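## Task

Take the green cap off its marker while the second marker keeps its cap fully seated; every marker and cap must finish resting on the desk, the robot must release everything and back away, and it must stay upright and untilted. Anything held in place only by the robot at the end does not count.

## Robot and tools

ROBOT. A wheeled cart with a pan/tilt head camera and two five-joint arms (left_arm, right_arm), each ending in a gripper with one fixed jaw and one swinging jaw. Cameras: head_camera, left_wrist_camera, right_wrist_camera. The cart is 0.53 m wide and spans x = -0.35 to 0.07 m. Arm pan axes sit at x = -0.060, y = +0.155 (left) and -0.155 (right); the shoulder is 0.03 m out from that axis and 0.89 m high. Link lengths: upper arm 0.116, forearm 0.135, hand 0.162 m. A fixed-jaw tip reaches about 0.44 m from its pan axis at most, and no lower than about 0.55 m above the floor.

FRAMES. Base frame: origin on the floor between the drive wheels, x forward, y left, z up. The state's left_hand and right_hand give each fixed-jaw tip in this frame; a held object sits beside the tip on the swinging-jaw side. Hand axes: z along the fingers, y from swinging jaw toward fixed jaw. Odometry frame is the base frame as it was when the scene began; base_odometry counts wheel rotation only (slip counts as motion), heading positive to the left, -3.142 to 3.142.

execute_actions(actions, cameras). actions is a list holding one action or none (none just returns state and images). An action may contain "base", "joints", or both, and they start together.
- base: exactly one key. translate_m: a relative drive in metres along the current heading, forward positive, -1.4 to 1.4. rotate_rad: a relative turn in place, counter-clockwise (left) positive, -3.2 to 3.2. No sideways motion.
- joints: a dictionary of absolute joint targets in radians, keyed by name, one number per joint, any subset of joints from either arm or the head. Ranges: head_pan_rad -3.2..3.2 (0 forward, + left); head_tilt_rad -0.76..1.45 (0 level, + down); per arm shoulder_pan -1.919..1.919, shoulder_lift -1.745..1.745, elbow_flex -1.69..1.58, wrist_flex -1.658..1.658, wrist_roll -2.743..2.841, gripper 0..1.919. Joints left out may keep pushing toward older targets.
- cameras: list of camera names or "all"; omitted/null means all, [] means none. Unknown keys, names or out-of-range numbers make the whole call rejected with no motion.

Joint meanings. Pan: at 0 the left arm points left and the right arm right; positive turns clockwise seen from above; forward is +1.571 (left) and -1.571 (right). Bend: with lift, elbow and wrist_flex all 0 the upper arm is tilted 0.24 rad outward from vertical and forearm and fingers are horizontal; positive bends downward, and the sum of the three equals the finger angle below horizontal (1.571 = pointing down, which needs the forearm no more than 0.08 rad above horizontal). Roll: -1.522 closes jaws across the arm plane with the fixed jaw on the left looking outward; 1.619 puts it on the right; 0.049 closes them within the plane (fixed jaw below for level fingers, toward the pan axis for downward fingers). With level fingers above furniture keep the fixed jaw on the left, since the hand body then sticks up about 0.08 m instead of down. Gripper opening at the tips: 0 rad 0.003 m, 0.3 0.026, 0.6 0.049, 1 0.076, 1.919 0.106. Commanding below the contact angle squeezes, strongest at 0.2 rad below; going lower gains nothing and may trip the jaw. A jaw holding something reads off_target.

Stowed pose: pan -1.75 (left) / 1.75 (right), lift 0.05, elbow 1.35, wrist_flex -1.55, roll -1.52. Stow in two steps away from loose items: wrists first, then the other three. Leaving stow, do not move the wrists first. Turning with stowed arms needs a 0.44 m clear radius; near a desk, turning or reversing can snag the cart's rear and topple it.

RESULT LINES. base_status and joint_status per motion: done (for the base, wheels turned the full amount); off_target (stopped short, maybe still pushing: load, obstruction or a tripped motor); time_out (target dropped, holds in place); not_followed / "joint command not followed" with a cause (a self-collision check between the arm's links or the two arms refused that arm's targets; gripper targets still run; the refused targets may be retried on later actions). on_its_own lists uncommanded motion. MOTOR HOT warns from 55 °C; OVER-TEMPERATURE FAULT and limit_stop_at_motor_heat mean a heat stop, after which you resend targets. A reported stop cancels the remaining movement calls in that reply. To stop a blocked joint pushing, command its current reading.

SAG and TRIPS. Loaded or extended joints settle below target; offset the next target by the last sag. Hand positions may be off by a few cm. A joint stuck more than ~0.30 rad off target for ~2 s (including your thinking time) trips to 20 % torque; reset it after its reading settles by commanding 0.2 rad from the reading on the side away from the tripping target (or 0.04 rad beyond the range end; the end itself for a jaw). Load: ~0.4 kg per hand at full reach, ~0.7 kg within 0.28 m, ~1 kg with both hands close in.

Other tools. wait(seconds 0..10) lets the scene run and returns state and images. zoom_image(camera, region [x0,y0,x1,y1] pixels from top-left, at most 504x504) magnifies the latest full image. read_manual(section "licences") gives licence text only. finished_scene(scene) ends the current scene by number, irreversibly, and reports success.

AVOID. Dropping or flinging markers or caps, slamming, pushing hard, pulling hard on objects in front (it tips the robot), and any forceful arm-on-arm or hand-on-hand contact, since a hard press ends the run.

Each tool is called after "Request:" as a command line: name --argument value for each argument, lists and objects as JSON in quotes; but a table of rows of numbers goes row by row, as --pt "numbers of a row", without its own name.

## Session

Request:
execute_actions --actions '[]'

Scene clock: 0.00 s.
base_odometry: x=+0.000 y=+0.000 heading=+0.000 (m, m, rad; odometry frame)
base_status: not commanded
joint_positions: head_pan_rad=+0.034 head_tilt_rad=+0.019 left_arm_shoulder_pan_rad=-1.744 left_arm_shoulder_lift_rad=+0.061 left_arm_elbow_flex_rad=+1.414 left_arm_wrist_flex_rad=-1.441 left_arm_wrist_roll_rad=-1.501 left_arm_gripper_rad=+1.920 right_arm_shoulder_pan_rad=+1.759 right_arm_shoulder_lift_rad=+0.063 right_arm_elbow_flex_rad=+1.419 right_arm_wrist_flex_rad=-1.592 right_arm_wrist_roll_rad=-1.493 right_arm_gripper_rad=+1.920
joint_status: not commanded
left_hand: x=-0.2988 y=+0.1055 z=+0.8651 quat_wxyz=(-0.053, -0.716, -0.070, +0.693) (m; base frame)
right_hand: x=-0.2993 y=-0.1172 z=+0.8879 quat_wxyz=(-0.081, +0.665, -0.053, -0.741) (m; base frame)
pictures: head_camera, left_wrist_camera, right_wrist_camera
Images, in order (width x height): head_camera 644x476, left_wrist_camera 644x476, right_wrist_camera 644x476.

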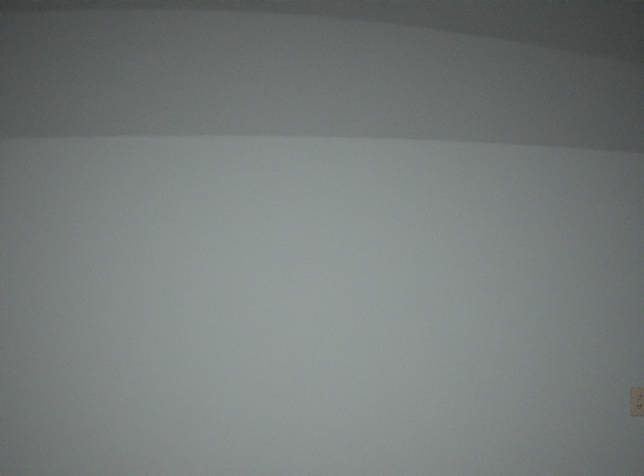

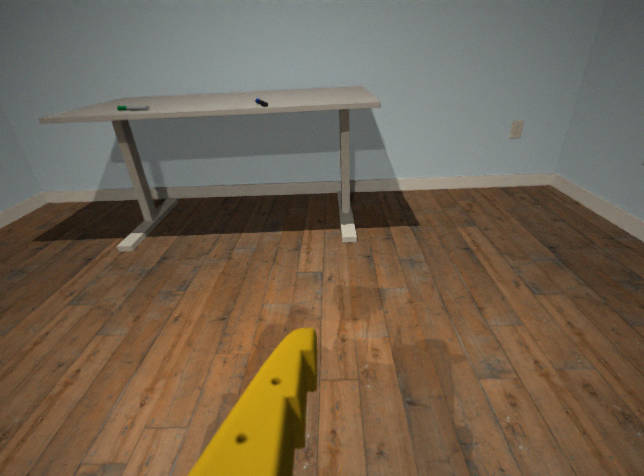

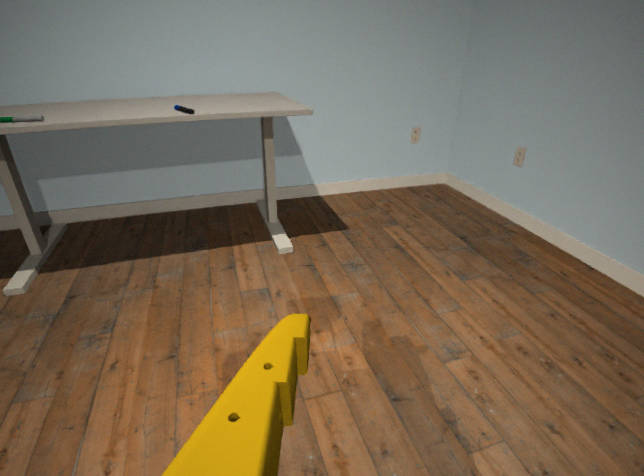

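Request:
execute_actions --actions '[{"joints":{"head_pan_rad":-2.75,"head_tilt_rad":0.3}}]' --cameras '["head_camera"]'

Scene clock: 2.90 s.
base_odometry: x=+0.000 y=+0.000 heading=+0.000 (m, m, rad; odometry frame)
base_status: not commanded
joint_positions: head_pan_rad=-2.740 head_tilt_rad=+0.293 left_arm_shoulder_pan_rad=-1.744 left_arm_shoulder_lift_rad=+0.061 left_arm_elbow_flex_rad=+1.414 left_arm_wrist_flex_rad=-1.441 left_arm_wrist_roll_rad=-1.501 left_arm_gripper_rad=+1.920 right_arm_shoulder_pan_rad=+1.759 right_arm_shoulder_lift_rad=+0.063 right_arm_elbow_flex_rad=+1.419 right_arm_wrist_flex_rad=-1.592 right_arm_wrist_roll_rad=-1.493 right_arm_gripper_rad=+1.920
joint_status: all done
left_hand: x=-0.2988 y=+0.1055 z=+0.8651 quat_wxyz=(-0.053, -0.716, -0.070, +0.693) (m; base frame)
right_hand: x=-0.2993 y=-0.1172 z=+0.8879 quat_wxyz=(-0.081, +0.665, -0.053, -0.741) (m; base frame)
pictures: head_camera
Images, in order (width x height): head_camera 644x476.

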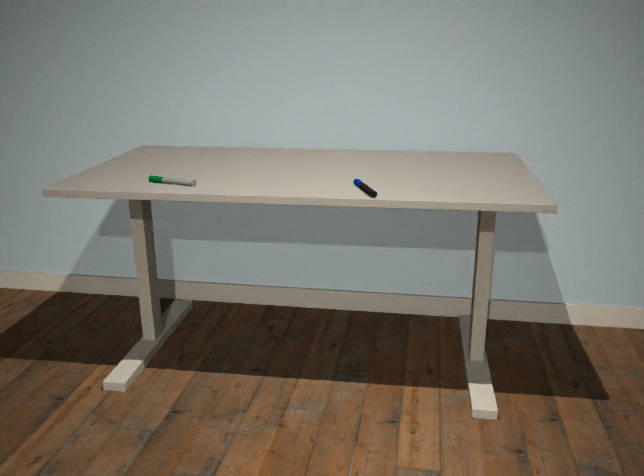

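Request:
execute_actions --actions '[{"base":{"rotate_rad":-2.24},"joints":{"head_pan_rad":-0.64,"head_tilt_rad":0.5}}]' --cameras '[]'

Request:
execute_actions --actions '[{"base":{"translate_m":1.4}}]' --cameras '["head_camera"]'

Scene clock: 7.27 s.
base_odometry: x=-0.001 y=+0.000 heading=-2.239 (m, m, rad; odometry frame)
base_status: done
joint_positions: head_pan_rad=-0.650 head_tilt_rad=+0.494 left_arm_shoulder_pan_rad=-1.744 left_arm_shoulder_lift_rad=+0.061 left_arm_elbow_flex_rad=+1.414 left_arm_wrist_flex_rad=-1.441 left_arm_wrist_roll_rad=-1.501 left_arm_gripper_rad=+1.920 right_arm_shoulder_pan_rad=+1.759 right_arm_shoulder_lift_rad=+0.063 right_arm_elbow_flex_rad=+1.419 right_arm_wrist_flex_rad=-1.592 right_arm_wrist_roll_rad=-1.493 right_arm_gripper_rad=+1.920
joint_status: all done
left_hand: x=-0.2988 y=+0.1055 z=+0.8651 quat_wxyz=(-0.053, -0.716, -0.070, +0.693) (m; base frame)
right_hand: x=-0.2993 y=-0.1172 z=+0.8879 quat_wxyz=(-0.081, +0.665, -0.053, -0.741) (m; base frame)
pictures: none
No camera images: the call's "cameras" was empty. Leave "cameras" out to get every camera's image.

Scene clock: 15.10 s.
base_odometry: x=-0.869 y=-1.098 heading=-2.237 (m, m, rad; odometry frame)
base_status: done
joint_positions: head_pan_rad=-0.650 head_tilt_rad=+0.494 left_arm_shoulder_pan_rad=-1.744 left_arm_shoulder_lift_rad=+0.061 left_arm_elbow_flex_rad=+1.414 left_arm_wrist_flex_rad=-1.441 left_arm_wrist_roll_rad=-1.501 left_arm_gripper_rad=+1.920 right_arm_shoulder_pan_rad=+1.759 right_arm_shoulder_lift_rad=+0.063 right_arm_elbow_flex_rad=+1.419 right_arm_wrist_flex_rad=-1.592 right_arm_wrist_roll_rad=-1.493 right_arm_gripper_rad=+1.920
joint_status: not commanded
left_hand: x=-0.2988 y=+0.1055 z=+0.8651 quat_wxyz=(-0.053, -0.716, -0.070, +0.693) (m; base frame)
right_hand: x=-0.2993 y=-0.1172 z=+0.8879 quat_wxyz=(-0.081, +0.665, -0.053, -0.741) (m; base frame)
pictures: head_camera
Images, in order (width x height): head_camera 644x476.

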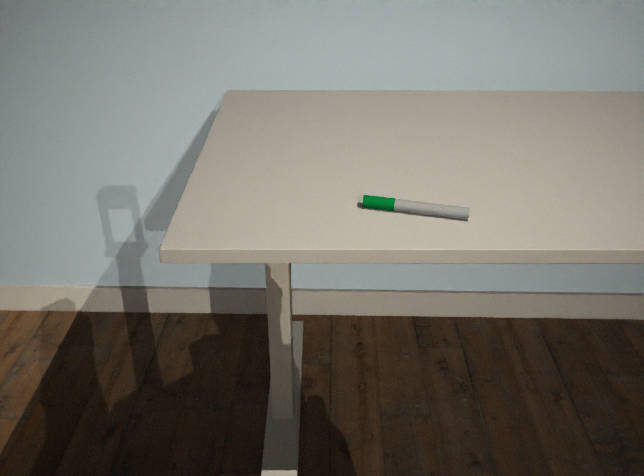

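Request:
execute_actions --actions '[{"base":{"rotate_rad":-1.28},"joints":{"head_pan_rad":0,"head_tilt_rad":0.75}}]' --cameras '[]'

Request:
execute_actions --actions '[{"base":{"translate_m":0.247}}]' --cameras '[]'

Request:
execute_actions --actions '[{"base":{"rotate_rad":0.63},"joints":{"left_arm_shoulder_pan_rad":0,"right_arm_shoulder_pan_rad":0,"left_arm_elbow_flex_rad":0,"right_arm_elbow_flex_rad":0}}]' --cameras '[]'

Request:
execute_actions --actions '[{"base":{"translate_m":0.2},"joints":{"left_arm_shoulder_pan_rad":1.75,"right_arm_shoulder_pan_rad":-1.8,"left_arm_shoulder_lift_rad":0.4,"right_arm_shoulder_lift_rad":0.75,"left_arm_elbow_flex_rad":-0.6,"right_arm_elbow_flex_rad":-0.85,"left_arm_wrist_flex_rad":1.4,"right_arm_wrist_flex_rad":1.3,"left_arm_wrist_roll_rad":0.37,"right_arm_wrist_roll_rad":2.55,"left_arm_gripper_rad":0.9,"right_arm_gripper_rad":0.9}}]'

Scene clock: 18.87 s.
base_odometry: x=-0.869 y=-1.098 heading=+2.766 (m, m, rad; odometry frame)
base_status: done
joint_positions: head_pan_rad=-0.010 head_tilt_rad=+0.744 left_arm_shoulder_pan_rad=-1.744 left_arm_shoulder_lift_rad=+0.061 left_arm_elbow_flex_rad=+1.414 left_arm_wrist_flex_rad=-1.441 left_arm_wrist_roll_rad=-1.501 left_arm_gripper_rad=+1.920 right_arm_shoulder_pan_rad=+1.759 right_arm_shoulder_lift_rad=+0.063 right_arm_elbow_flex_rad=+1.419 right_arm_wrist_flex_rad=-1.592 right_arm_wrist_roll_rad=-1.493 right_arm_gripper_rad=+1.920
joint_status: all done
left_hand: x=-0.2988 y=+0.1055 z=+0.8651 quat_wxyz=(-0.053, -0.716, -0.070, +0.693) (m; base frame)
right_hand: x=-0.2993 y=-0.1172 z=+0.8879 quat_wxyz=(-0.081, +0.665, -0.053, -0.741) (m; base frame)
pictures: none
No camera images: the call's "cameras" was empty. Leave "cameras" out to get every camera's image.

Scene clock: 20.93 s.
base_odometry: x=-1.099 y=-1.006 heading=+2.764 (m, m, rad; odometry frame)
base_status: done
joint_positions: head_pan_rad=-0.010 head_tilt_rad=+0.745 left_arm_shoulder_pan_rad=-1.744 left_arm_shoulder_lift_rad=+0.061 left_arm_elbow_flex_rad=+1.414 left_arm_wrist_flex_rad=-1.441 left_arm_wrist_roll_rad=-1.501 left_arm_gripper_rad=+1.920 right_arm_shoulder_pan_rad=+1.759 right_arm_shoulder_lift_rad=+0.063 right_arm_elbow_flex_rad=+1.419 right_arm_wrist_flex_rad=-1.592 right_arm_wrist_roll_rad=-1.493 right_arm_gripper_rad=+1.920
joint_status: not commanded
left_hand: x=-0.2988 y=+0.1055 z=+0.8651 quat_wxyz=(-0.053, -0.716, -0.070, +0.693) (m; base frame)
right_hand: x=-0.2993 y=-0.1172 z=+0.8879 quat_wxyz=(-0.081, +0.665, -0.053, -0.741) (m; base frame)
pictures: none
No camera images: the call's "cameras" was empty. Leave "cameras" out to get every camera's image.

Scene clock: 22.97 s.
base_odometry: x=-1.098 y=-1.006 heading=-2.890 (m, m, rad; odometry frame)
base_status: done
joint_positions: head_pan_rad=-0.010 head_tilt_rad=+0.745 left_arm_shoulder_pan_rad=-0.007 left_arm_shoulder_lift_rad=+0.066 left_arm_elbow_flex_rad=+0.030 left_arm_wrist_flex_rad=-1.441 left_arm_wrist_roll_rad=-1.501 left_arm_gripper_rad=+1.920 right_arm_shoulder_pan_rad=+0.011 right_arm_shoulder_lift_rad=+0.070 right_arm_elbow_flex_rad=+0.032 right_arm_wrist_flex_rad=-1.592 right_arm_wrist_roll_rad=-1.493 right_arm_gripper_rad=+1.920
joint_status: all done
left_hand: x=-0.0694 y=+0.3917 z=+1.1532 quat_wxyz=(+0.707, -0.081, +0.078, +0.698) (m; base frame)
right_hand: x=-0.0546 y=-0.3696 z=+1.1557 quat_wxyz=(+0.692, +0.029, +0.029, -0.721) (m; base frame)
pictures: none
No camera images: the call's "cameras" was empty. Leave "cameras" out to get every camera's image.

Scene clock: 26.83 s.
base_odometry: x=-1.292 y=-1.057 heading=-2.889 (m, m, rad; odometry frame)
base_status: done
joint_positions: head_pan_rad=-0.010 head_tilt_rad=+0.745 left_arm_shoulder_pan_rad=+1.743 left_arm_shoulder_lift_rad=+0.418 left_arm_elbow_flex_rad=-0.568 left_arm_wrist_flex_rad=+1.395 left_arm_wrist_roll_rad=+0.364 left_arm_gripper_rad=+0.911 right_arm_shoulder_pan_rad=-1.790 right_arm_shoulder_lift_rad=+0.777 right_arm_elbow_flex_rad=-0.815 right_arm_wrist_flex_rad=+1.295 right_arm_wrist_roll_rad=+2.540 right_arm_gripper_rad=+0.909
joint_status: all done
left_hand: x=+0.2140 y=+0.1045 z=+0.8563 quat_wxyz=(+0.083, -0.746, +0.646, -0.139) (m; base frame)
right_hand: x=+0.2528 y=-0.0901 z=+0.8140 quat_wxyz=(-0.053, -0.832, -0.533, -0.146) (m; base frame)
pictures: head_camera, left_wrist_camera, right_wrist_camera
Images, in order (width x height): head_camera 644x476, left_wrist_camera 644x476, right_wrist_camera 644x476.

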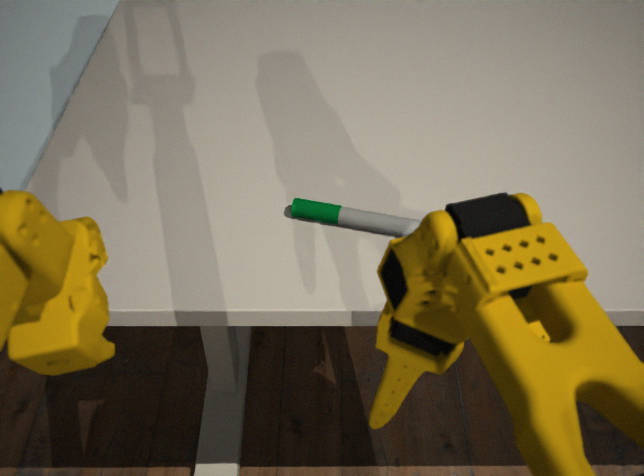

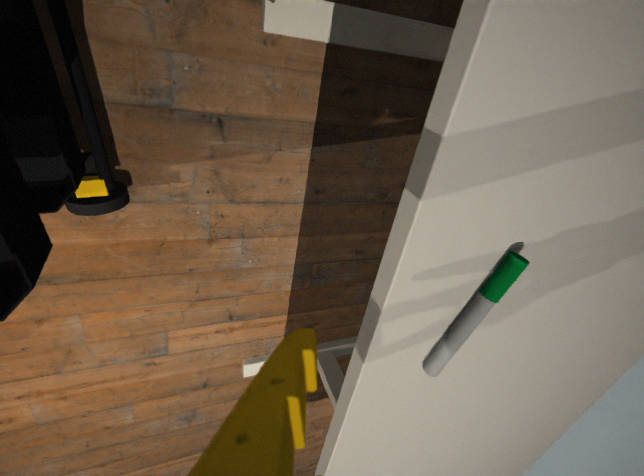

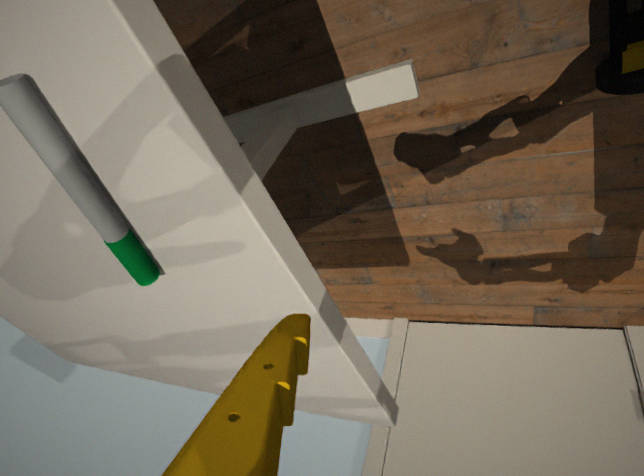

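Request:
execute_actions --actions '[{"base":{"translate_m":0.23},"joints":{"head_tilt_rad":1.05,"right_arm_shoulder_pan_rad":-1.73,"right_arm_wrist_roll_rad":2.6,"right_arm_shoulder_lift_rad":0.9}}]'

Scene clock: 29.37 s.
base_odometry: x=-1.515 y=-1.114 heading=-2.891 (m, m, rad; odometry frame)
base_status: done
joint_positions: head_pan_rad=-0.010 head_tilt_rad=+1.045 left_arm_shoulder_pan_rad=+1.743 left_arm_shoulder_lift_rad=+0.418 left_arm_elbow_flex_rad=-0.568 left_arm_wrist_flex_rad=+1.397 left_arm_wrist_roll_rad=+0.364 left_arm_gripper_rad=+0.911 right_arm_shoulder_pan_rad=-1.740 right_arm_shoulder_lift_rad=+0.923 right_arm_elbow_flex_rad=-0.818 right_arm_wrist_flex_rad=+1.295 right_arm_wrist_roll_rad=+2.591 right_arm_gripper_rad=+0.909
joint_status: all done
left_hand: x=+0.2137 y=+0.1045 z=+0.8562 quat_wxyz=(+0.083, -0.746, +0.646, -0.138) (m; base frame)
right_hand: x=+0.2419 y=-0.1081 z=+0.7734 quat_wxyz=(-0.033, -0.839, -0.538, -0.078) (m; base frame)
pictures: head_camera, left_wrist_camera, right_wrist_camera
Images, in order (width x height): head_camera 644x476, left_wrist_camera 644x476, right_wrist_camera 644x476.

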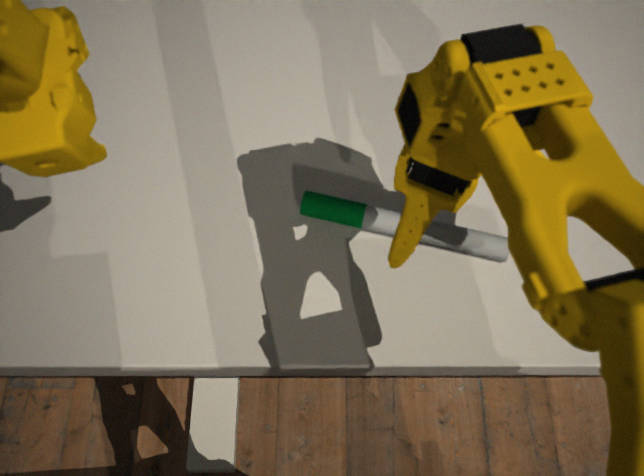

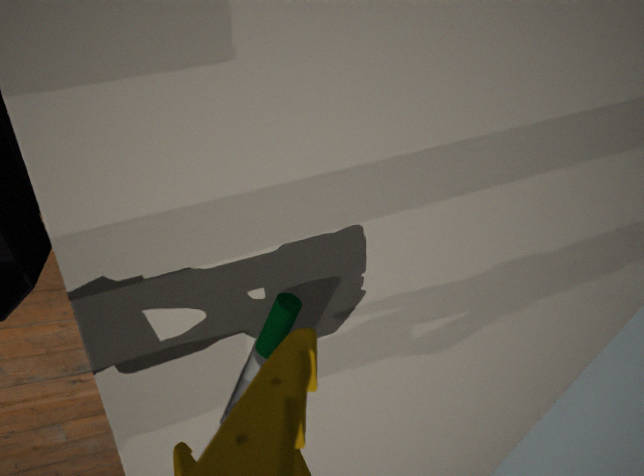

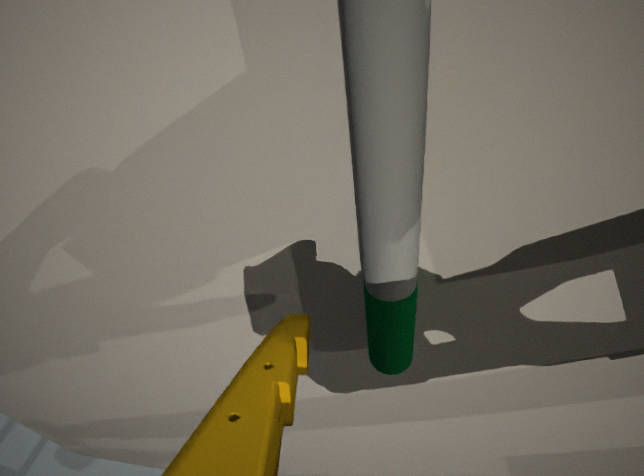

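Request:
execute_actions --actions '[{"joints":{"right_arm_shoulder_pan_rad":-1.6,"right_arm_wrist_roll_rad":2.73,"right_arm_shoulder_lift_rad":0.95,"right_arm_elbow_flex_rad":-0.82,"right_arm_wrist_flex_rad":1.4}}]' --cameras '["head_camera","right_wrist_camera"]'

Scene clock: 30.57 s.
base_odometry: x=-1.515 y=-1.114 heading=-2.891 (m, m, rad; odometry frame)
base_status: not commanded
joint_positions: head_pan_rad=-0.010 head_tilt_rad=+1.045 left_arm_shoulder_pan_rad=+1.743 left_arm_shoulder_lift_rad=+0.418 left_arm_elbow_flex_rad=-0.568 left_arm_wrist_flex_rad=+1.397 left_arm_wrist_roll_rad=+0.364 left_arm_gripper_rad=+0.911 right_arm_shoulder_pan_rad=-1.611 right_arm_shoulder_lift_rad=+0.972 right_arm_elbow_flex_rad=-0.816 right_arm_wrist_flex_rad=+1.393 right_arm_wrist_roll_rad=+2.721 right_arm_gripper_rad=+0.909
joint_status: all done
left_hand: x=+0.2137 y=+0.1045 z=+0.8562 quat_wxyz=(+0.083, -0.746, +0.646, -0.138) (m; base frame)
right_hand: x=+0.2237 y=-0.1472 z=+0.7581 quat_wxyz=(-0.005, -0.841, -0.540, -0.009) (m; base frame)
pictures: head_camera, right_wrist_camera
Images, in order (width x height): head_camera 644x476, right_wrist_camera 644x476.

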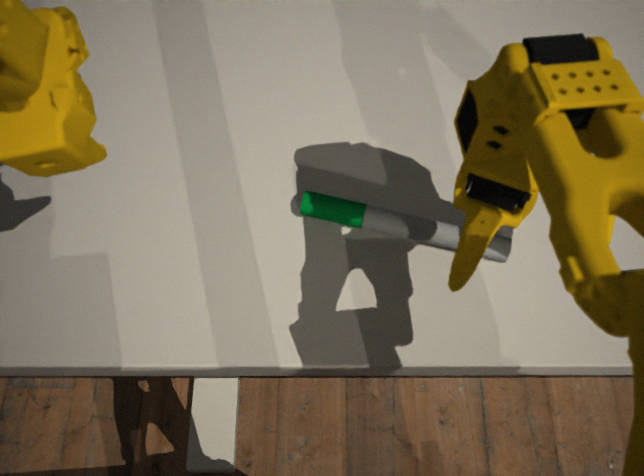

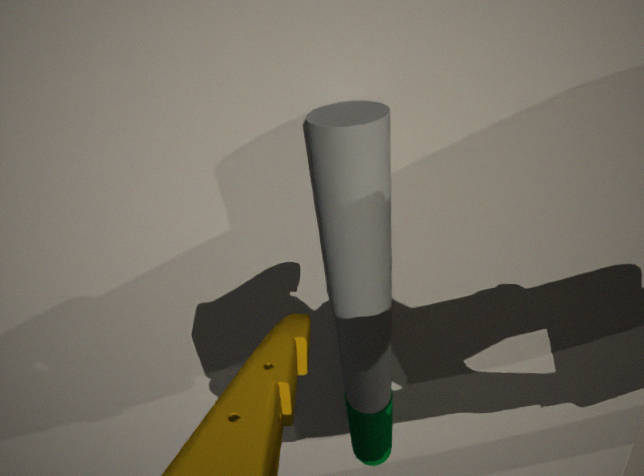

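Request:
execute_actions --actions '[{"joints":{"right_arm_shoulder_lift_rad":1.1,"right_arm_elbow_flex_rad":-0.93,"right_arm_wrist_flex_rad":1.33}}]' --cameras '["head_camera","right_wrist_camera"]'

Scene clock: 31.83 s.
base_odometry: x=-1.515 y=-1.114 heading=-2.891 (m, m, rad; odometry frame)
base_status: not commanded
joint_positions: head_pan_rad=-0.010 head_tilt_rad=+1.045 left_arm_shoulder_pan_rad=+1.743 left_arm_shoulder_lift_rad=+0.418 left_arm_elbow_flex_rad=-0.568 left_arm_wrist_flex_rad=+1.397 left_arm_wrist_roll_rad=+0.364 left_arm_gripper_rad=+0.911 right_arm_shoulder_pan_rad=-1.611 right_arm_shoulder_lift_rad=+1.123 right_arm_elbow_flex_rad=-0.897 right_arm_wrist_flex_rad=+1.337 right_arm_wrist_roll_rad=+2.721 right_arm_gripper_rad=+0.909
joint_status: all done
left_hand: x=+0.2137 y=+0.1045 z=+0.8562 quat_wxyz=(+0.083, -0.746, +0.646, -0.138) (m; base frame)
right_hand: x=+0.2251 y=-0.1471 z=+0.7320 quat_wxyz=(-0.002, -0.841, -0.540, -0.004) (m; base frame)
pictures: head_camera, right_wrist_camera
Images, in order (width x height): head_camera 644x476, right_wrist_camera 644x476.

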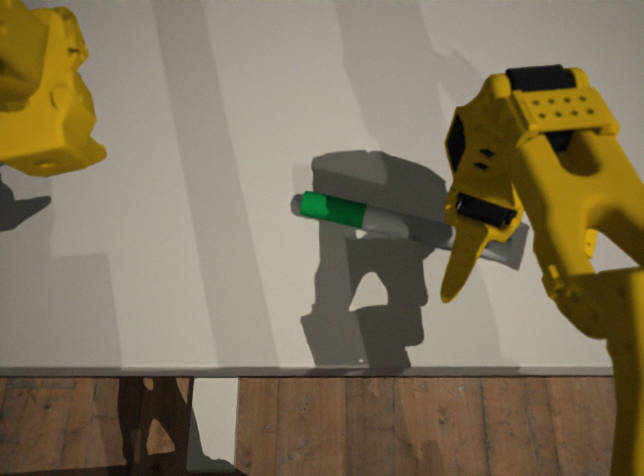

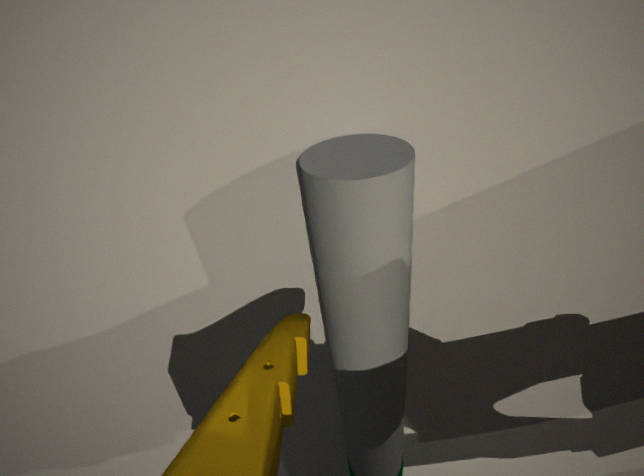

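A bit lower, then close.

Request:
execute_actions --actions '[{"joints":{"right_arm_shoulder_lift_rad":1.14,"right_arm_elbow_flex_rad":-0.95,"right_arm_wrist_flex_rad":1.3}}]' --cameras '[]'

Request:
execute_actions --actions '[{"joints":{"right_arm_gripper_rad":0.02}}]' --cameras '["right_wrist_camera"]'

Request:
execute_actions --actions '[{"joints":{"right_arm_shoulder_lift_rad":1.0}}]' --cameras '[]'

Request:
execute_actions --actions '[{"joints":{"right_arm_shoulder_pan_rad":-1.919,"right_arm_wrist_roll_rad":2.66}}]'

Scene clock: 32.87 s.
base_odometry: x=-1.515 y=-1.114 heading=-2.891 (m, m, rad; odometry frame)
base_status: not commanded
joint_positions: head_pan_rad=-0.010 head_tilt_rad=+1.045 left_arm_shoulder_pan_rad=+1.743 left_arm_shoulder_lift_rad=+0.418 left_arm_elbow_flex_rad=-0.568 left_arm_wrist_flex_rad=+1.397 left_arm_wrist_roll_rad=+0.364 left_arm_gripper_rad=+0.911 right_arm_shoulder_pan_rad=-1.611 right_arm_shoulder_lift_rad=+1.162 right_arm_elbow_flex_rad=-0.919 right_arm_wrist_flex_rad=+1.306 right_arm_wrist_roll_rad=+2.721 right_arm_gripper_rad=+0.909
joint_status: all done
left_hand: x=+0.2137 y=+0.1045 z=+0.8562 quat_wxyz=(+0.083, -0.746, +0.646, -0.138) (m; base frame)
right_hand: x=+0.2275 y=-0.1471 z=+0.7252 quat_wxyz=(-0.005, -0.841, -0.540, -0.009) (m; base frame)
pictures: none
No camera images: the call's "cameras" was empty. Leave "cameras" out to get every camera's image.

Scene clock: 33.83 s.
base_odometry: x=-1.515 y=-1.114 heading=-2.891 (m, m, rad; odometry frame)
base_status: not commanded
joint_positions: head_pan_rad=-0.010 head_tilt_rad=+1.045 left_arm_shoulder_pan_rad=+1.743 left_arm_shoulder_lift_rad=+0.418 left_arm_elbow_flex_rad=-0.568 left_arm_wrist_flex_rad=+1.397 left_arm_wrist_roll_rad=+0.364 left_arm_gripper_rad=+0.911 right_arm_shoulder_pan_rad=-1.611 right_arm_shoulder_lift_rad=+1.164 right_arm_elbow_flex_rad=-0.919 right_arm_wrist_flex_rad=+1.306 right_arm_wrist_roll_rad=+2.721 right_arm_gripper_rad=+0.204
joint_status: right_arm_gripper_rad off_target (ended at +0.204, target +0.020)
left_hand: x=+0.2137 y=+0.1045 z=+0.8562 quat_wxyz=(+0.083, -0.746, +0.646, -0.138) (m; base frame)
right_hand: x=+0.2272 y=-0.1471 z=+0.7248 quat_wxyz=(-0.005, -0.841, -0.540, -0.008) (m; base frame)
pictures: right_wrist_camera
Images, in order (width x height): right_wrist_camera 644x476.

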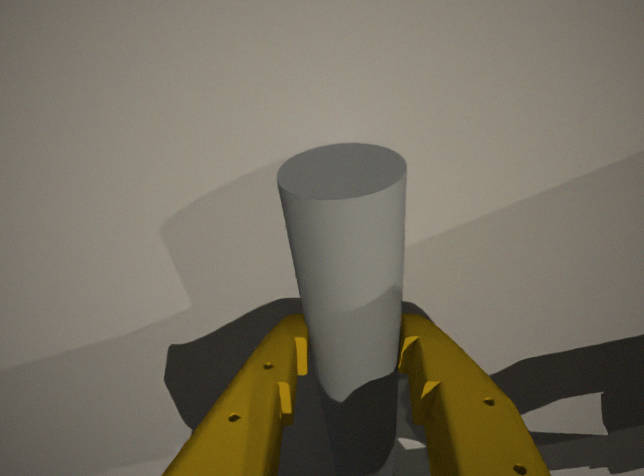

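Scene clock: 34.60 s.
base_odometry: x=-1.515 y=-1.114 heading=-2.891 (m, m, rad; odometry frame)
base_status: not commanded
joint_positions: head_pan_rad=-0.010 head_tilt_rad=+1.045 left_arm_shoulder_pan_rad=+1.743 left_arm_shoulder_lift_rad=+0.418 left_arm_elbow_flex_rad=-0.568 left_arm_wrist_flex_rad=+1.397 left_arm_wrist_roll_rad=+0.364 left_arm_gripper_rad=+0.911 right_arm_shoulder_pan_rad=-1.611 right_arm_shoulder_lift_rad=+1.063 right_arm_elbow_flex_rad=-0.919 right_arm_wrist_flex_rad=+1.306 right_arm_wrist_roll_rad=+2.721 right_arm_gripper_rad=+0.204
joint_status: all done
left_hand: x=+0.2137 y=+0.1045 z=+0.8562 quat_wxyz=(+0.083, -0.746, +0.646, -0.138) (m; base frame)
right_hand: x=+0.2430 y=-0.1464 z=+0.7516 quat_wxyz=(-0.031, -0.840, -0.539, -0.052) (m; base frame)
pictures: none
No camera images: the call's "cameras" was empty. Leave "cameras" out to get every camera's image.

Scene clock: 35.53 s.
base_odometry: x=-1.515 y=-1.114 heading=-2.891 (m, m, rad; odometry frame)
base_status: not commanded
joint_positions: head_pan_rad=-0.010 head_tilt_rad=+1.045 left_arm_shoulder_pan_rad=+1.743 left_arm_shoulder_lift_rad=+0.418 left_arm_elbow_flex_rad=-0.568 left_arm_wrist_flex_rad=+1.397 left_arm_wrist_roll_rad=+0.364 left_arm_gripper_rad=+0.911 right_arm_shoulder_pan_rad=-1.901 right_arm_shoulder_lift_rad=+1.063 right_arm_elbow_flex_rad=-0.919 right_arm_wrist_flex_rad=+1.306 right_arm_wrist_roll_rad=+2.669 right_arm_gripper_rad=+0.204
joint_status: all done
joint sent to its limit — the command would take right_arm_shoulder_pan_rad past its lower limit, so that joint was sent only as far as its limit.
left_hand: x=+0.2137 y=+0.1045 z=+0.8562 quat_wxyz=(+0.083, -0.746, +0.646, -0.138) (m; base frame)
right_hand: x=+0.2278 y=-0.0606 z=+0.7516 quat_wxyz=(-0.021, -0.770, -0.635, -0.057) (m; base frame)
pictures: head_camera, left_wrist_camera, right_wrist_camera
Images, in order (width x height): head_camera 644x476, left_wrist_camera 644x476, right_wrist_camera 644x476.

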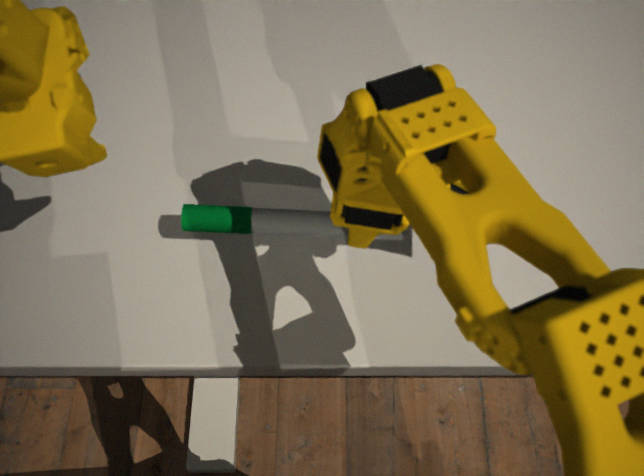

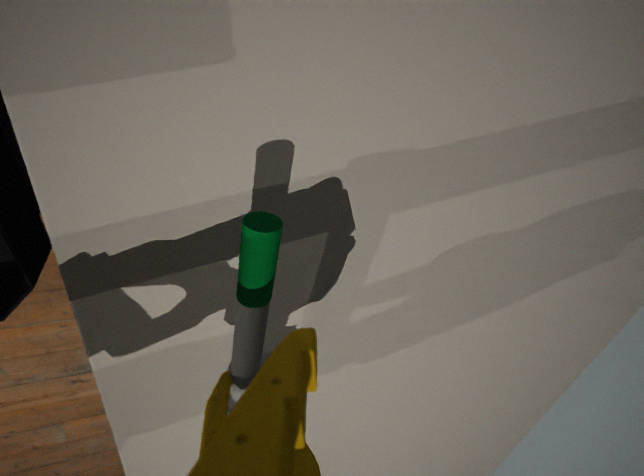

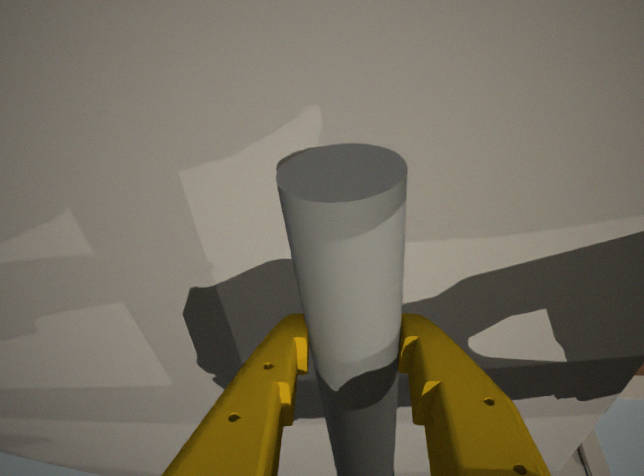

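Request:
execute_actions --actions '[{"joints":{"right_arm_shoulder_lift_rad":1.02,"right_arm_wrist_roll_rad":2.72,"left_arm_shoulder_pan_rad":1.919,"left_arm_shoulder_lift_rad":0.6,"left_arm_elbow_flex_rad":-0.6,"left_arm_wrist_flex_rad":1.45}}]' --cameras '[]'

Request:
execute_actions --actions '[{"joints":{"left_arm_shoulder_lift_rad":0.85,"left_arm_elbow_flex_rad":-0.68,"left_arm_wrist_flex_rad":1.37}}]'

Scene clock: 36.70 s.
base_odometry: x=-1.515 y=-1.114 heading=-2.891 (m, m, rad; odometry frame)
base_status: not commanded
joint_positions: head_pan_rad=-0.010 head_tilt_rad=+1.045 left_arm_shoulder_pan_rad=+1.913 left_arm_shoulder_lift_rad=+0.615 left_arm_elbow_flex_rad=-0.570 left_arm_wrist_flex_rad=+1.443 left_arm_wrist_roll_rad=+0.364 left_arm_gripper_rad=+0.911 right_arm_shoulder_pan_rad=-1.901 right_arm_shoulder_lift_rad=+1.063 right_arm_elbow_flex_rad=-0.919 right_arm_wrist_flex_rad=+1.306 right_arm_wrist_roll_rad=+2.710 right_arm_gripper_rad=+0.204
joint_status: all done
left_hand: x=+0.1831 y=+0.0653 z=+0.8084 quat_wxyz=(+0.018, -0.697, +0.716, -0.037) (m; base frame)
right_hand: x=+0.2279 y=-0.0603 z=+0.7516 quat_wxyz=(-0.022, -0.757, -0.651, -0.056) (m; base frame)
pictures: none
No camera images: the call's "cameras" was empty. Leave "cameras" out to get every camera's image.

Scene clock: 37.57 s.
base_odometry: x=-1.515 y=-1.114 heading=-2.891 (m, m, rad; odometry frame)
base_status: not commanded
joint_positions: head_pan_rad=-0.010 head_tilt_rad=+1.045 left_arm_shoulder_pan_rad=+1.913 left_arm_shoulder_lift_rad=+0.868 left_arm_elbow_flex_rad=-0.651 left_arm_wrist_flex_rad=+1.377 left_arm_wrist_roll_rad=+0.364 left_arm_gripper_rad=+0.911 right_arm_shoulder_pan_rad=-1.901 right_arm_shoulder_lift_rad=+1.063 right_arm_elbow_flex_rad=-0.919 right_arm_wrist_flex_rad=+1.306 right_arm_wrist_roll_rad=+2.710 right_arm_gripper_rad=+0.204
joint_status: all done
left_hand: x=+0.1803 y=+0.0663 z=+0.7612 quat_wxyz=(-0.005, -0.697, +0.717, +0.010) (m; base frame)
right_hand: x=+0.2279 y=-0.0603 z=+0.7516 quat_wxyz=(-0.022, -0.757, -0.651, -0.056) (m; base frame)
pictures: head_camera, left_wrist_camera, right_wrist_camera
Images, in order (width x height): head_camera 644x476, left_wrist_camera 644x476, right_wrist_camera 644x476.

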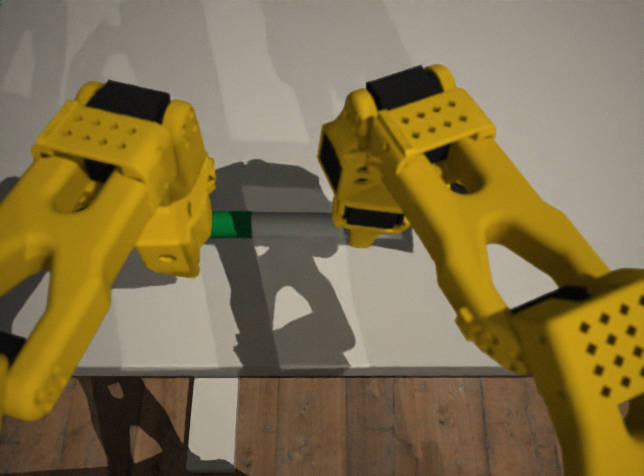

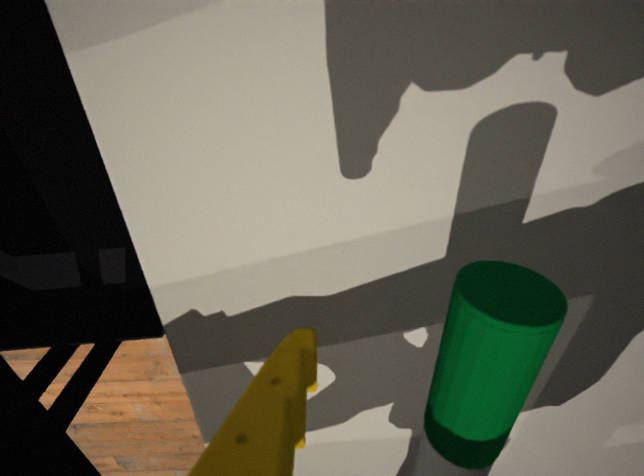

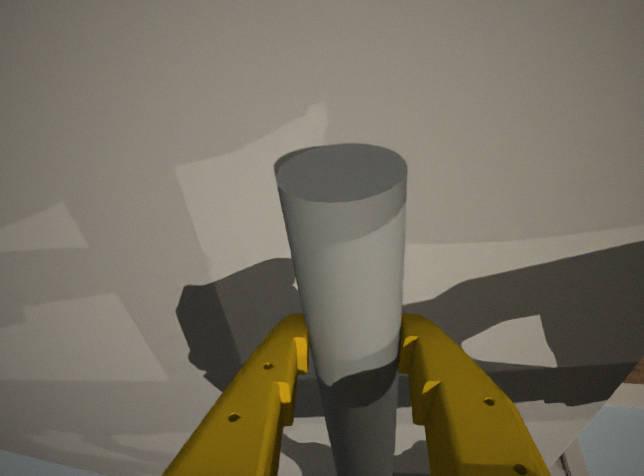

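Request:
execute_actions --actions '[{"joints":{"left_arm_shoulder_lift_rad":1.02,"left_arm_elbow_flex_rad":-0.86,"left_arm_wrist_flex_rad":1.22}}]' --cameras '["head_camera","left_wrist_camera"]'

Scene clock: 38.70 s.
base_odometry: x=-1.515 y=-1.114 heading=-2.891 (m, m, rad; odometry frame)
base_status: not commanded
joint_positions: head_pan_rad=-0.010 head_tilt_rad=+1.045 left_arm_shoulder_pan_rad=+1.913 left_arm_shoulder_lift_rad=+1.038 left_arm_elbow_flex_rad=-0.829 left_arm_wrist_flex_rad=+1.230 left_arm_wrist_roll_rad=+0.364 left_arm_gripper_rad=+0.911 right_arm_shoulder_pan_rad=-1.901 right_arm_shoulder_lift_rad=+1.063 right_arm_elbow_flex_rad=-0.919 right_arm_wrist_flex_rad=+1.306 right_arm_wrist_roll_rad=+2.710 right_arm_gripper_rad=+0.204
joint_status: all done
left_hand: x=+0.2107 y=+0.0555 z=+0.7440 quat_wxyz=(+0.029, -0.696, +0.715, -0.059) (m; base frame)
right_hand: x=+0.2279 y=-0.0603 z=+0.7516 quat_wxyz=(-0.022, -0.757, -0.651, -0.056) (m; base frame)
pictures: head_camera, left_wrist_camera
Images, in order (width x height): head_camera 644x476, left_wrist_camera 644x476.

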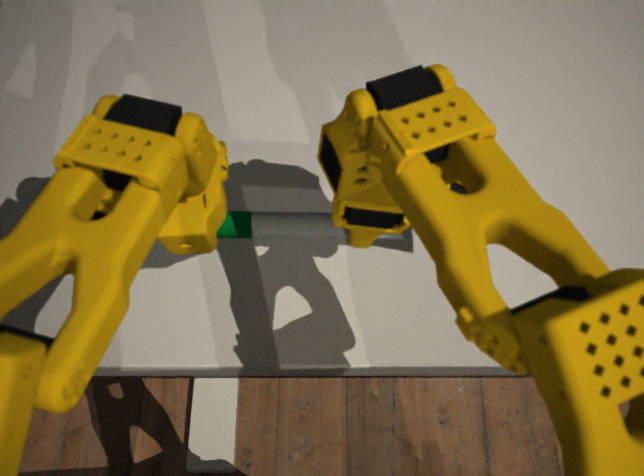

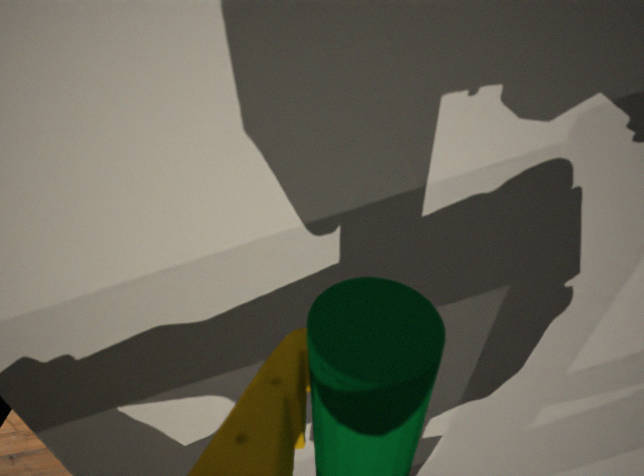

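Request:
execute_actions --actions '[{"joints":{"left_arm_shoulder_lift_rad":1.04,"left_arm_wrist_flex_rad":1.25}}]' --cameras '[]'

Request:
execute_actions --actions '[{"joints":{"left_arm_gripper_rad":0.02}}]' --cameras '["head_camera","left_wrist_camera"]'

Scene clock: 39.57 s.
base_odometry: x=-1.515 y=-1.114 heading=-2.891 (m, m, rad; odometry frame)
base_status: not commanded
joint_positions: head_pan_rad=-0.010 head_tilt_rad=+1.045 left_arm_shoulder_pan_rad=+1.913 left_arm_shoulder_lift_rad=+1.060 left_arm_elbow_flex_rad=-0.829 left_arm_wrist_flex_rad=+1.244 left_arm_wrist_roll_rad=+0.364 left_arm_gripper_rad=+0.911 right_arm_shoulder_pan_rad=-1.901 right_arm_shoulder_lift_rad=+1.063 right_arm_elbow_flex_rad=-0.919 right_arm_wrist_flex_rad=+1.306 right_arm_wrist_roll_rad=+2.710 right_arm_gripper_rad=+0.204
joint_status: all done
left_hand: x=+0.2055 y=+0.0573 z=+0.7384 quat_wxyz=(+0.021, -0.697, +0.716, -0.043) (m; base frame)
right_hand: x=+0.2279 y=-0.0603 z=+0.7516 quat_wxyz=(-0.022, -0.757, -0.651, -0.056) (m; base frame)
pictures: none
No camera images: the call's "cameras" was empty. Leave "cameras" out to get every camera's image.

Scene clock: 40.53 s.
base_odometry: x=-1.515 y=-1.114 heading=-2.891 (m, m, rad; odometry frame)
base_status: not commanded
joint_positions: head_pan_rad=-0.010 head_tilt_rad=+1.045 left_arm_shoulder_pan_rad=+1.913 left_arm_shoulder_lift_rad=+1.060 left_arm_elbow_flex_rad=-0.838 left_arm_wrist_flex_rad=+1.244 left_arm_wrist_roll_rad=+0.364 left_arm_gripper_rad=+0.152 right_arm_shoulder_pan_rad=-1.904 right_arm_shoulder_lift_rad=+1.063 right_arm_elbow_flex_rad=-0.919 right_arm_wrist_flex_rad=+1.306 right_arm_wrist_roll_rad=+2.717 right_arm_gripper_rad=+0.204
joint_status: left_arm_gripper_rad off_target (ended at +0.152, target +0.020)
left_hand: x=+0.2071 y=+0.0567 z=+0.7397 quat_wxyz=(+0.023, -0.696, +0.716, -0.048) (m; base frame)
right_hand: x=+0.2276 y=-0.0593 z=+0.7516 quat_wxyz=(-0.023, -0.754, -0.654, -0.056) (m; base frame)
pictures: head_camera, left_wrist_camera
Images, in order (width x height): head_camera 644x476, left_wrist_camera 644x476.

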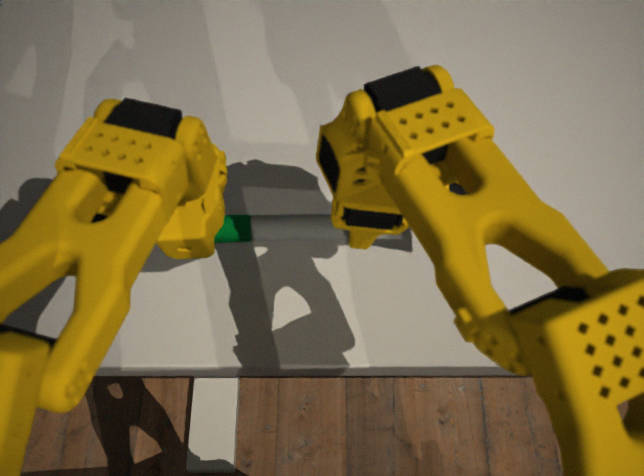

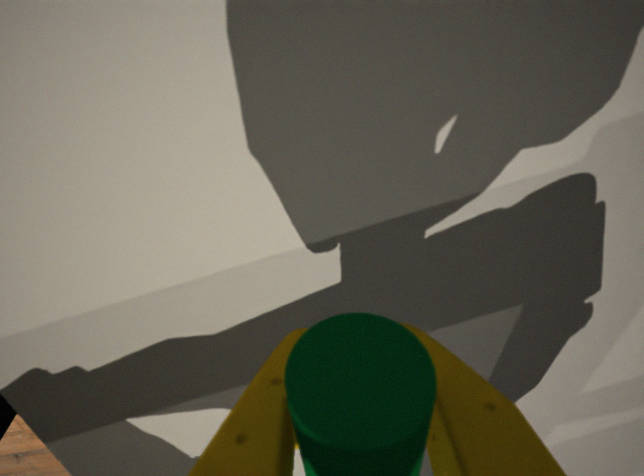

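Pull, more gently this time.

Request:
execute_actions --actions '[{"joints":{"left_arm_shoulder_pan_rad":1.8,"right_arm_shoulder_pan_rad":-1.8}}]' --cameras '["head_camera"]'

Scene clock: 41.63 s.
base_odometry: x=-1.515 y=-1.114 heading=-2.891 (m, m, rad; odometry frame)
base_status: not commanded
joint_positions: head_pan_rad=-0.010 head_tilt_rad=+1.045 left_arm_shoulder_pan_rad=+1.806 left_arm_shoulder_lift_rad=+1.060 left_arm_elbow_flex_rad=-0.840 left_arm_wrist_flex_rad=+1.244 left_arm_wrist_roll_rad=+0.364 left_arm_gripper_rad=+0.151 right_arm_shoulder_pan_rad=-1.810 right_arm_shoulder_lift_rad=+1.063 right_arm_elbow_flex_rad=-0.920 right_arm_wrist_flex_rad=+1.304 right_arm_wrist_roll_rad=+2.717 right_arm_gripper_rad=+0.204
joint_status: all done
left_hand: x=+0.2164 y=+0.0859 z=+0.7399 quat_wxyz=(+0.026, -0.734, +0.677, -0.047) (m; base frame)
right_hand: x=+0.2358 y=-0.0865 z=+0.7519 quat_wxyz=(-0.026, -0.783, -0.618, -0.056) (m; base frame)
pictures: head_camera
Images, in order (width x height): head_camera 644x476.

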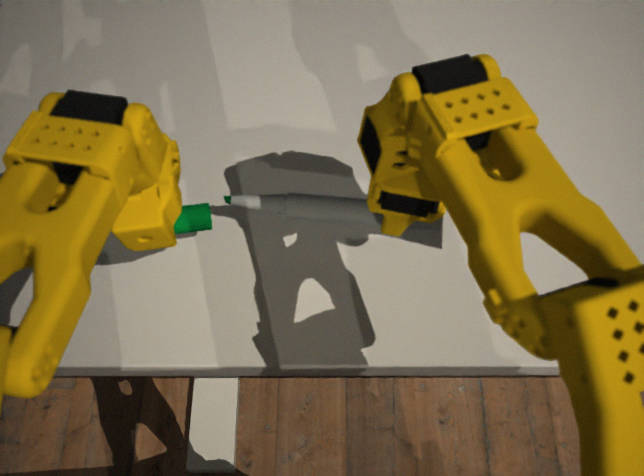

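Request:
execute_actions --actions '[{"joints":{"right_arm_shoulder_lift_rad":1.135,"left_arm_shoulder_lift_rad":1.1,"left_arm_shoulder_pan_rad":1.75}}]' --cameras '[]'

Request:
execute_actions --actions '[{"joints":{"right_arm_gripper_rad":0.5,"left_arm_gripper_rad":0.4}}]' --cameras '[]'

Request:
execute_actions --actions '[{"joints":{"right_arm_shoulder_lift_rad":0.6,"left_arm_shoulder_lift_rad":0.6,"right_arm_elbow_flex_rad":-0.6,"left_arm_elbow_flex_rad":-0.55}}]' --cameras '[]'

Request:
execute_actions --actions '[{"base":{"translate_m":-0.4},"joints":{"head_tilt_rad":0.7}}]' --cameras '["head_camera"]'

Scene clock: 42.93 s.
base_odometry: x=-1.515 y=-1.114 heading=-2.891 (m, m, rad; odometry frame)
base_status: not commanded
joint_positions: head_pan_rad=-0.010 head_tilt_rad=+1.045 left_arm_shoulder_pan_rad=+1.757 left_arm_shoulder_lift_rad=+1.119 left_arm_elbow_flex_rad=-0.840 left_arm_wrist_flex_rad=+1.244 left_arm_wrist_roll_rad=+0.364 left_arm_gripper_rad=+0.151 right_arm_shoulder_pan_rad=-1.810 right_arm_shoulder_lift_rad=+1.161 right_arm_elbow_flex_rad=-0.920 right_arm_wrist_flex_rad=+1.304 right_arm_wrist_roll_rad=+2.717 right_arm_gripper_rad=+0.204
joint_status: all done
left_hand: x=+0.2100 y=+0.1013 z=+0.7250 quat_wxyz=(+0.012, -0.751, +0.660, -0.021) (m; base frame)
right_hand: x=+0.2210 y=-0.0901 z=+0.7258 quat_wxyz=(-0.005, -0.785, -0.620, -0.012) (m; base frame)
pictures: none
No camera images: the call's "cameras" was empty. Leave "cameras" out to get every camera's image.

Scene clock: 43.70 s.
base_odometry: x=-1.515 y=-1.114 heading=-2.891 (m, m, rad; odometry frame)
base_status: not commanded
joint_positions: head_pan_rad=-0.010 head_tilt_rad=+1.045 left_arm_shoulder_pan_rad=+1.757 left_arm_shoulder_lift_rad=+1.119 left_arm_elbow_flex_rad=-0.840 left_arm_wrist_flex_rad=+1.244 left_arm_wrist_roll_rad=+0.364 left_arm_gripper_rad=+0.388 right_arm_shoulder_pan_rad=-1.810 right_arm_shoulder_lift_rad=+1.161 right_arm_elbow_flex_rad=-0.920 right_arm_wrist_flex_rad=+1.304 right_arm_wrist_roll_rad=+2.717 right_arm_gripper_rad=+0.490
joint_status: all done
left_hand: x=+0.2100 y=+0.1013 z=+0.7250 quat_wxyz=(+0.012, -0.751, +0.660, -0.021) (m; base frame)
right_hand: x=+0.2210 y=-0.0901 z=+0.7258 quat_wxyz=(-0.005, -0.785, -0.620, -0.012) (m; base frame)
pictures: none
No camera images: the call's "cameras" was empty. Leave "cameras" out to get every camera's image.

Scene clock: 44.83 s.
base_odometry: x=-1.515 y=-1.114 heading=-2.891 (m, m, rad; odometry frame)
base_status: not commanded
joint_positions: head_pan_rad=-0.010 head_tilt_rad=+1.045 left_arm_shoulder_pan_rad=+1.757 left_arm_shoulder_lift_rad=+0.658 left_arm_elbow_flex_rad=-0.547 left_arm_wrist_flex_rad=+1.244 left_arm_wrist_roll_rad=+0.364 left_arm_gripper_rad=+0.389 right_arm_shoulder_pan_rad=-1.810 right_arm_shoulder_lift_rad=+0.655 right_arm_elbow_flex_rad=-0.595 right_arm_wrist_flex_rad=+1.304 right_arm_wrist_roll_rad=+2.717 right_arm_gripper_rad=+0.491
joint_status: all done
left_hand: x=+0.2178 y=+0.0998 z=+0.7979 quat_wxyz=(+0.055, -0.747, +0.656, -0.093) (m; base frame)
right_hand: x=+0.2285 y=-0.0883 z=+0.8078 quat_wxyz=(-0.043, -0.781, -0.616, -0.094) (m; base frame)
pictures: none
No camera images: the call's "cameras" was empty. Leave "cameras" out to get every camera's image.

Scene clock: 47.60 s.
base_odometry: x=-1.127 y=-1.015 heading=-2.891 (m, m, rad; odometry frame)
base_status: done
joint_positions: head_pan_rad=-0.010 head_tilt_rad=+0.714 left_arm_shoulder_pan_rad=+1.757 left_arm_shoulder_lift_rad=+0.658 left_arm_elbow_flex_rad=-0.545 left_arm_wrist_flex_rad=+1.245 left_arm_wrist_roll_rad=+0.364 left_arm_gripper_rad=+0.389 right_arm_shoulder_pan_rad=-1.810 right_arm_shoulder_lift_rad=+0.655 right_arm_elbow_flex_rad=-0.595 right_arm_wrist_flex_rad=+1.304 right_arm_wrist_roll_rad=+2.717 right_arm_gripper_rad=+0.491
joint_status: all done
left_hand: x=+0.2173 y=+0.0999 z=+0.7976 quat_wxyz=(+0.054, -0.747, +0.656, -0.092) (m; base frame)
right_hand: x=+0.2285 y=-0.0883 z=+0.8078 quat_wxyz=(-0.043, -0.781, -0.616, -0.094) (m; base frame)
pictures: head_camera
Images, in order (width x height): head_camera 644x476.

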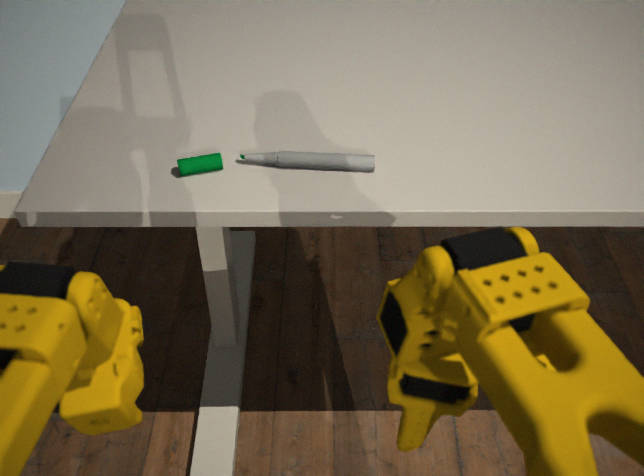

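Request:
finished_scene --scene 2

The scene is finished: the task was done.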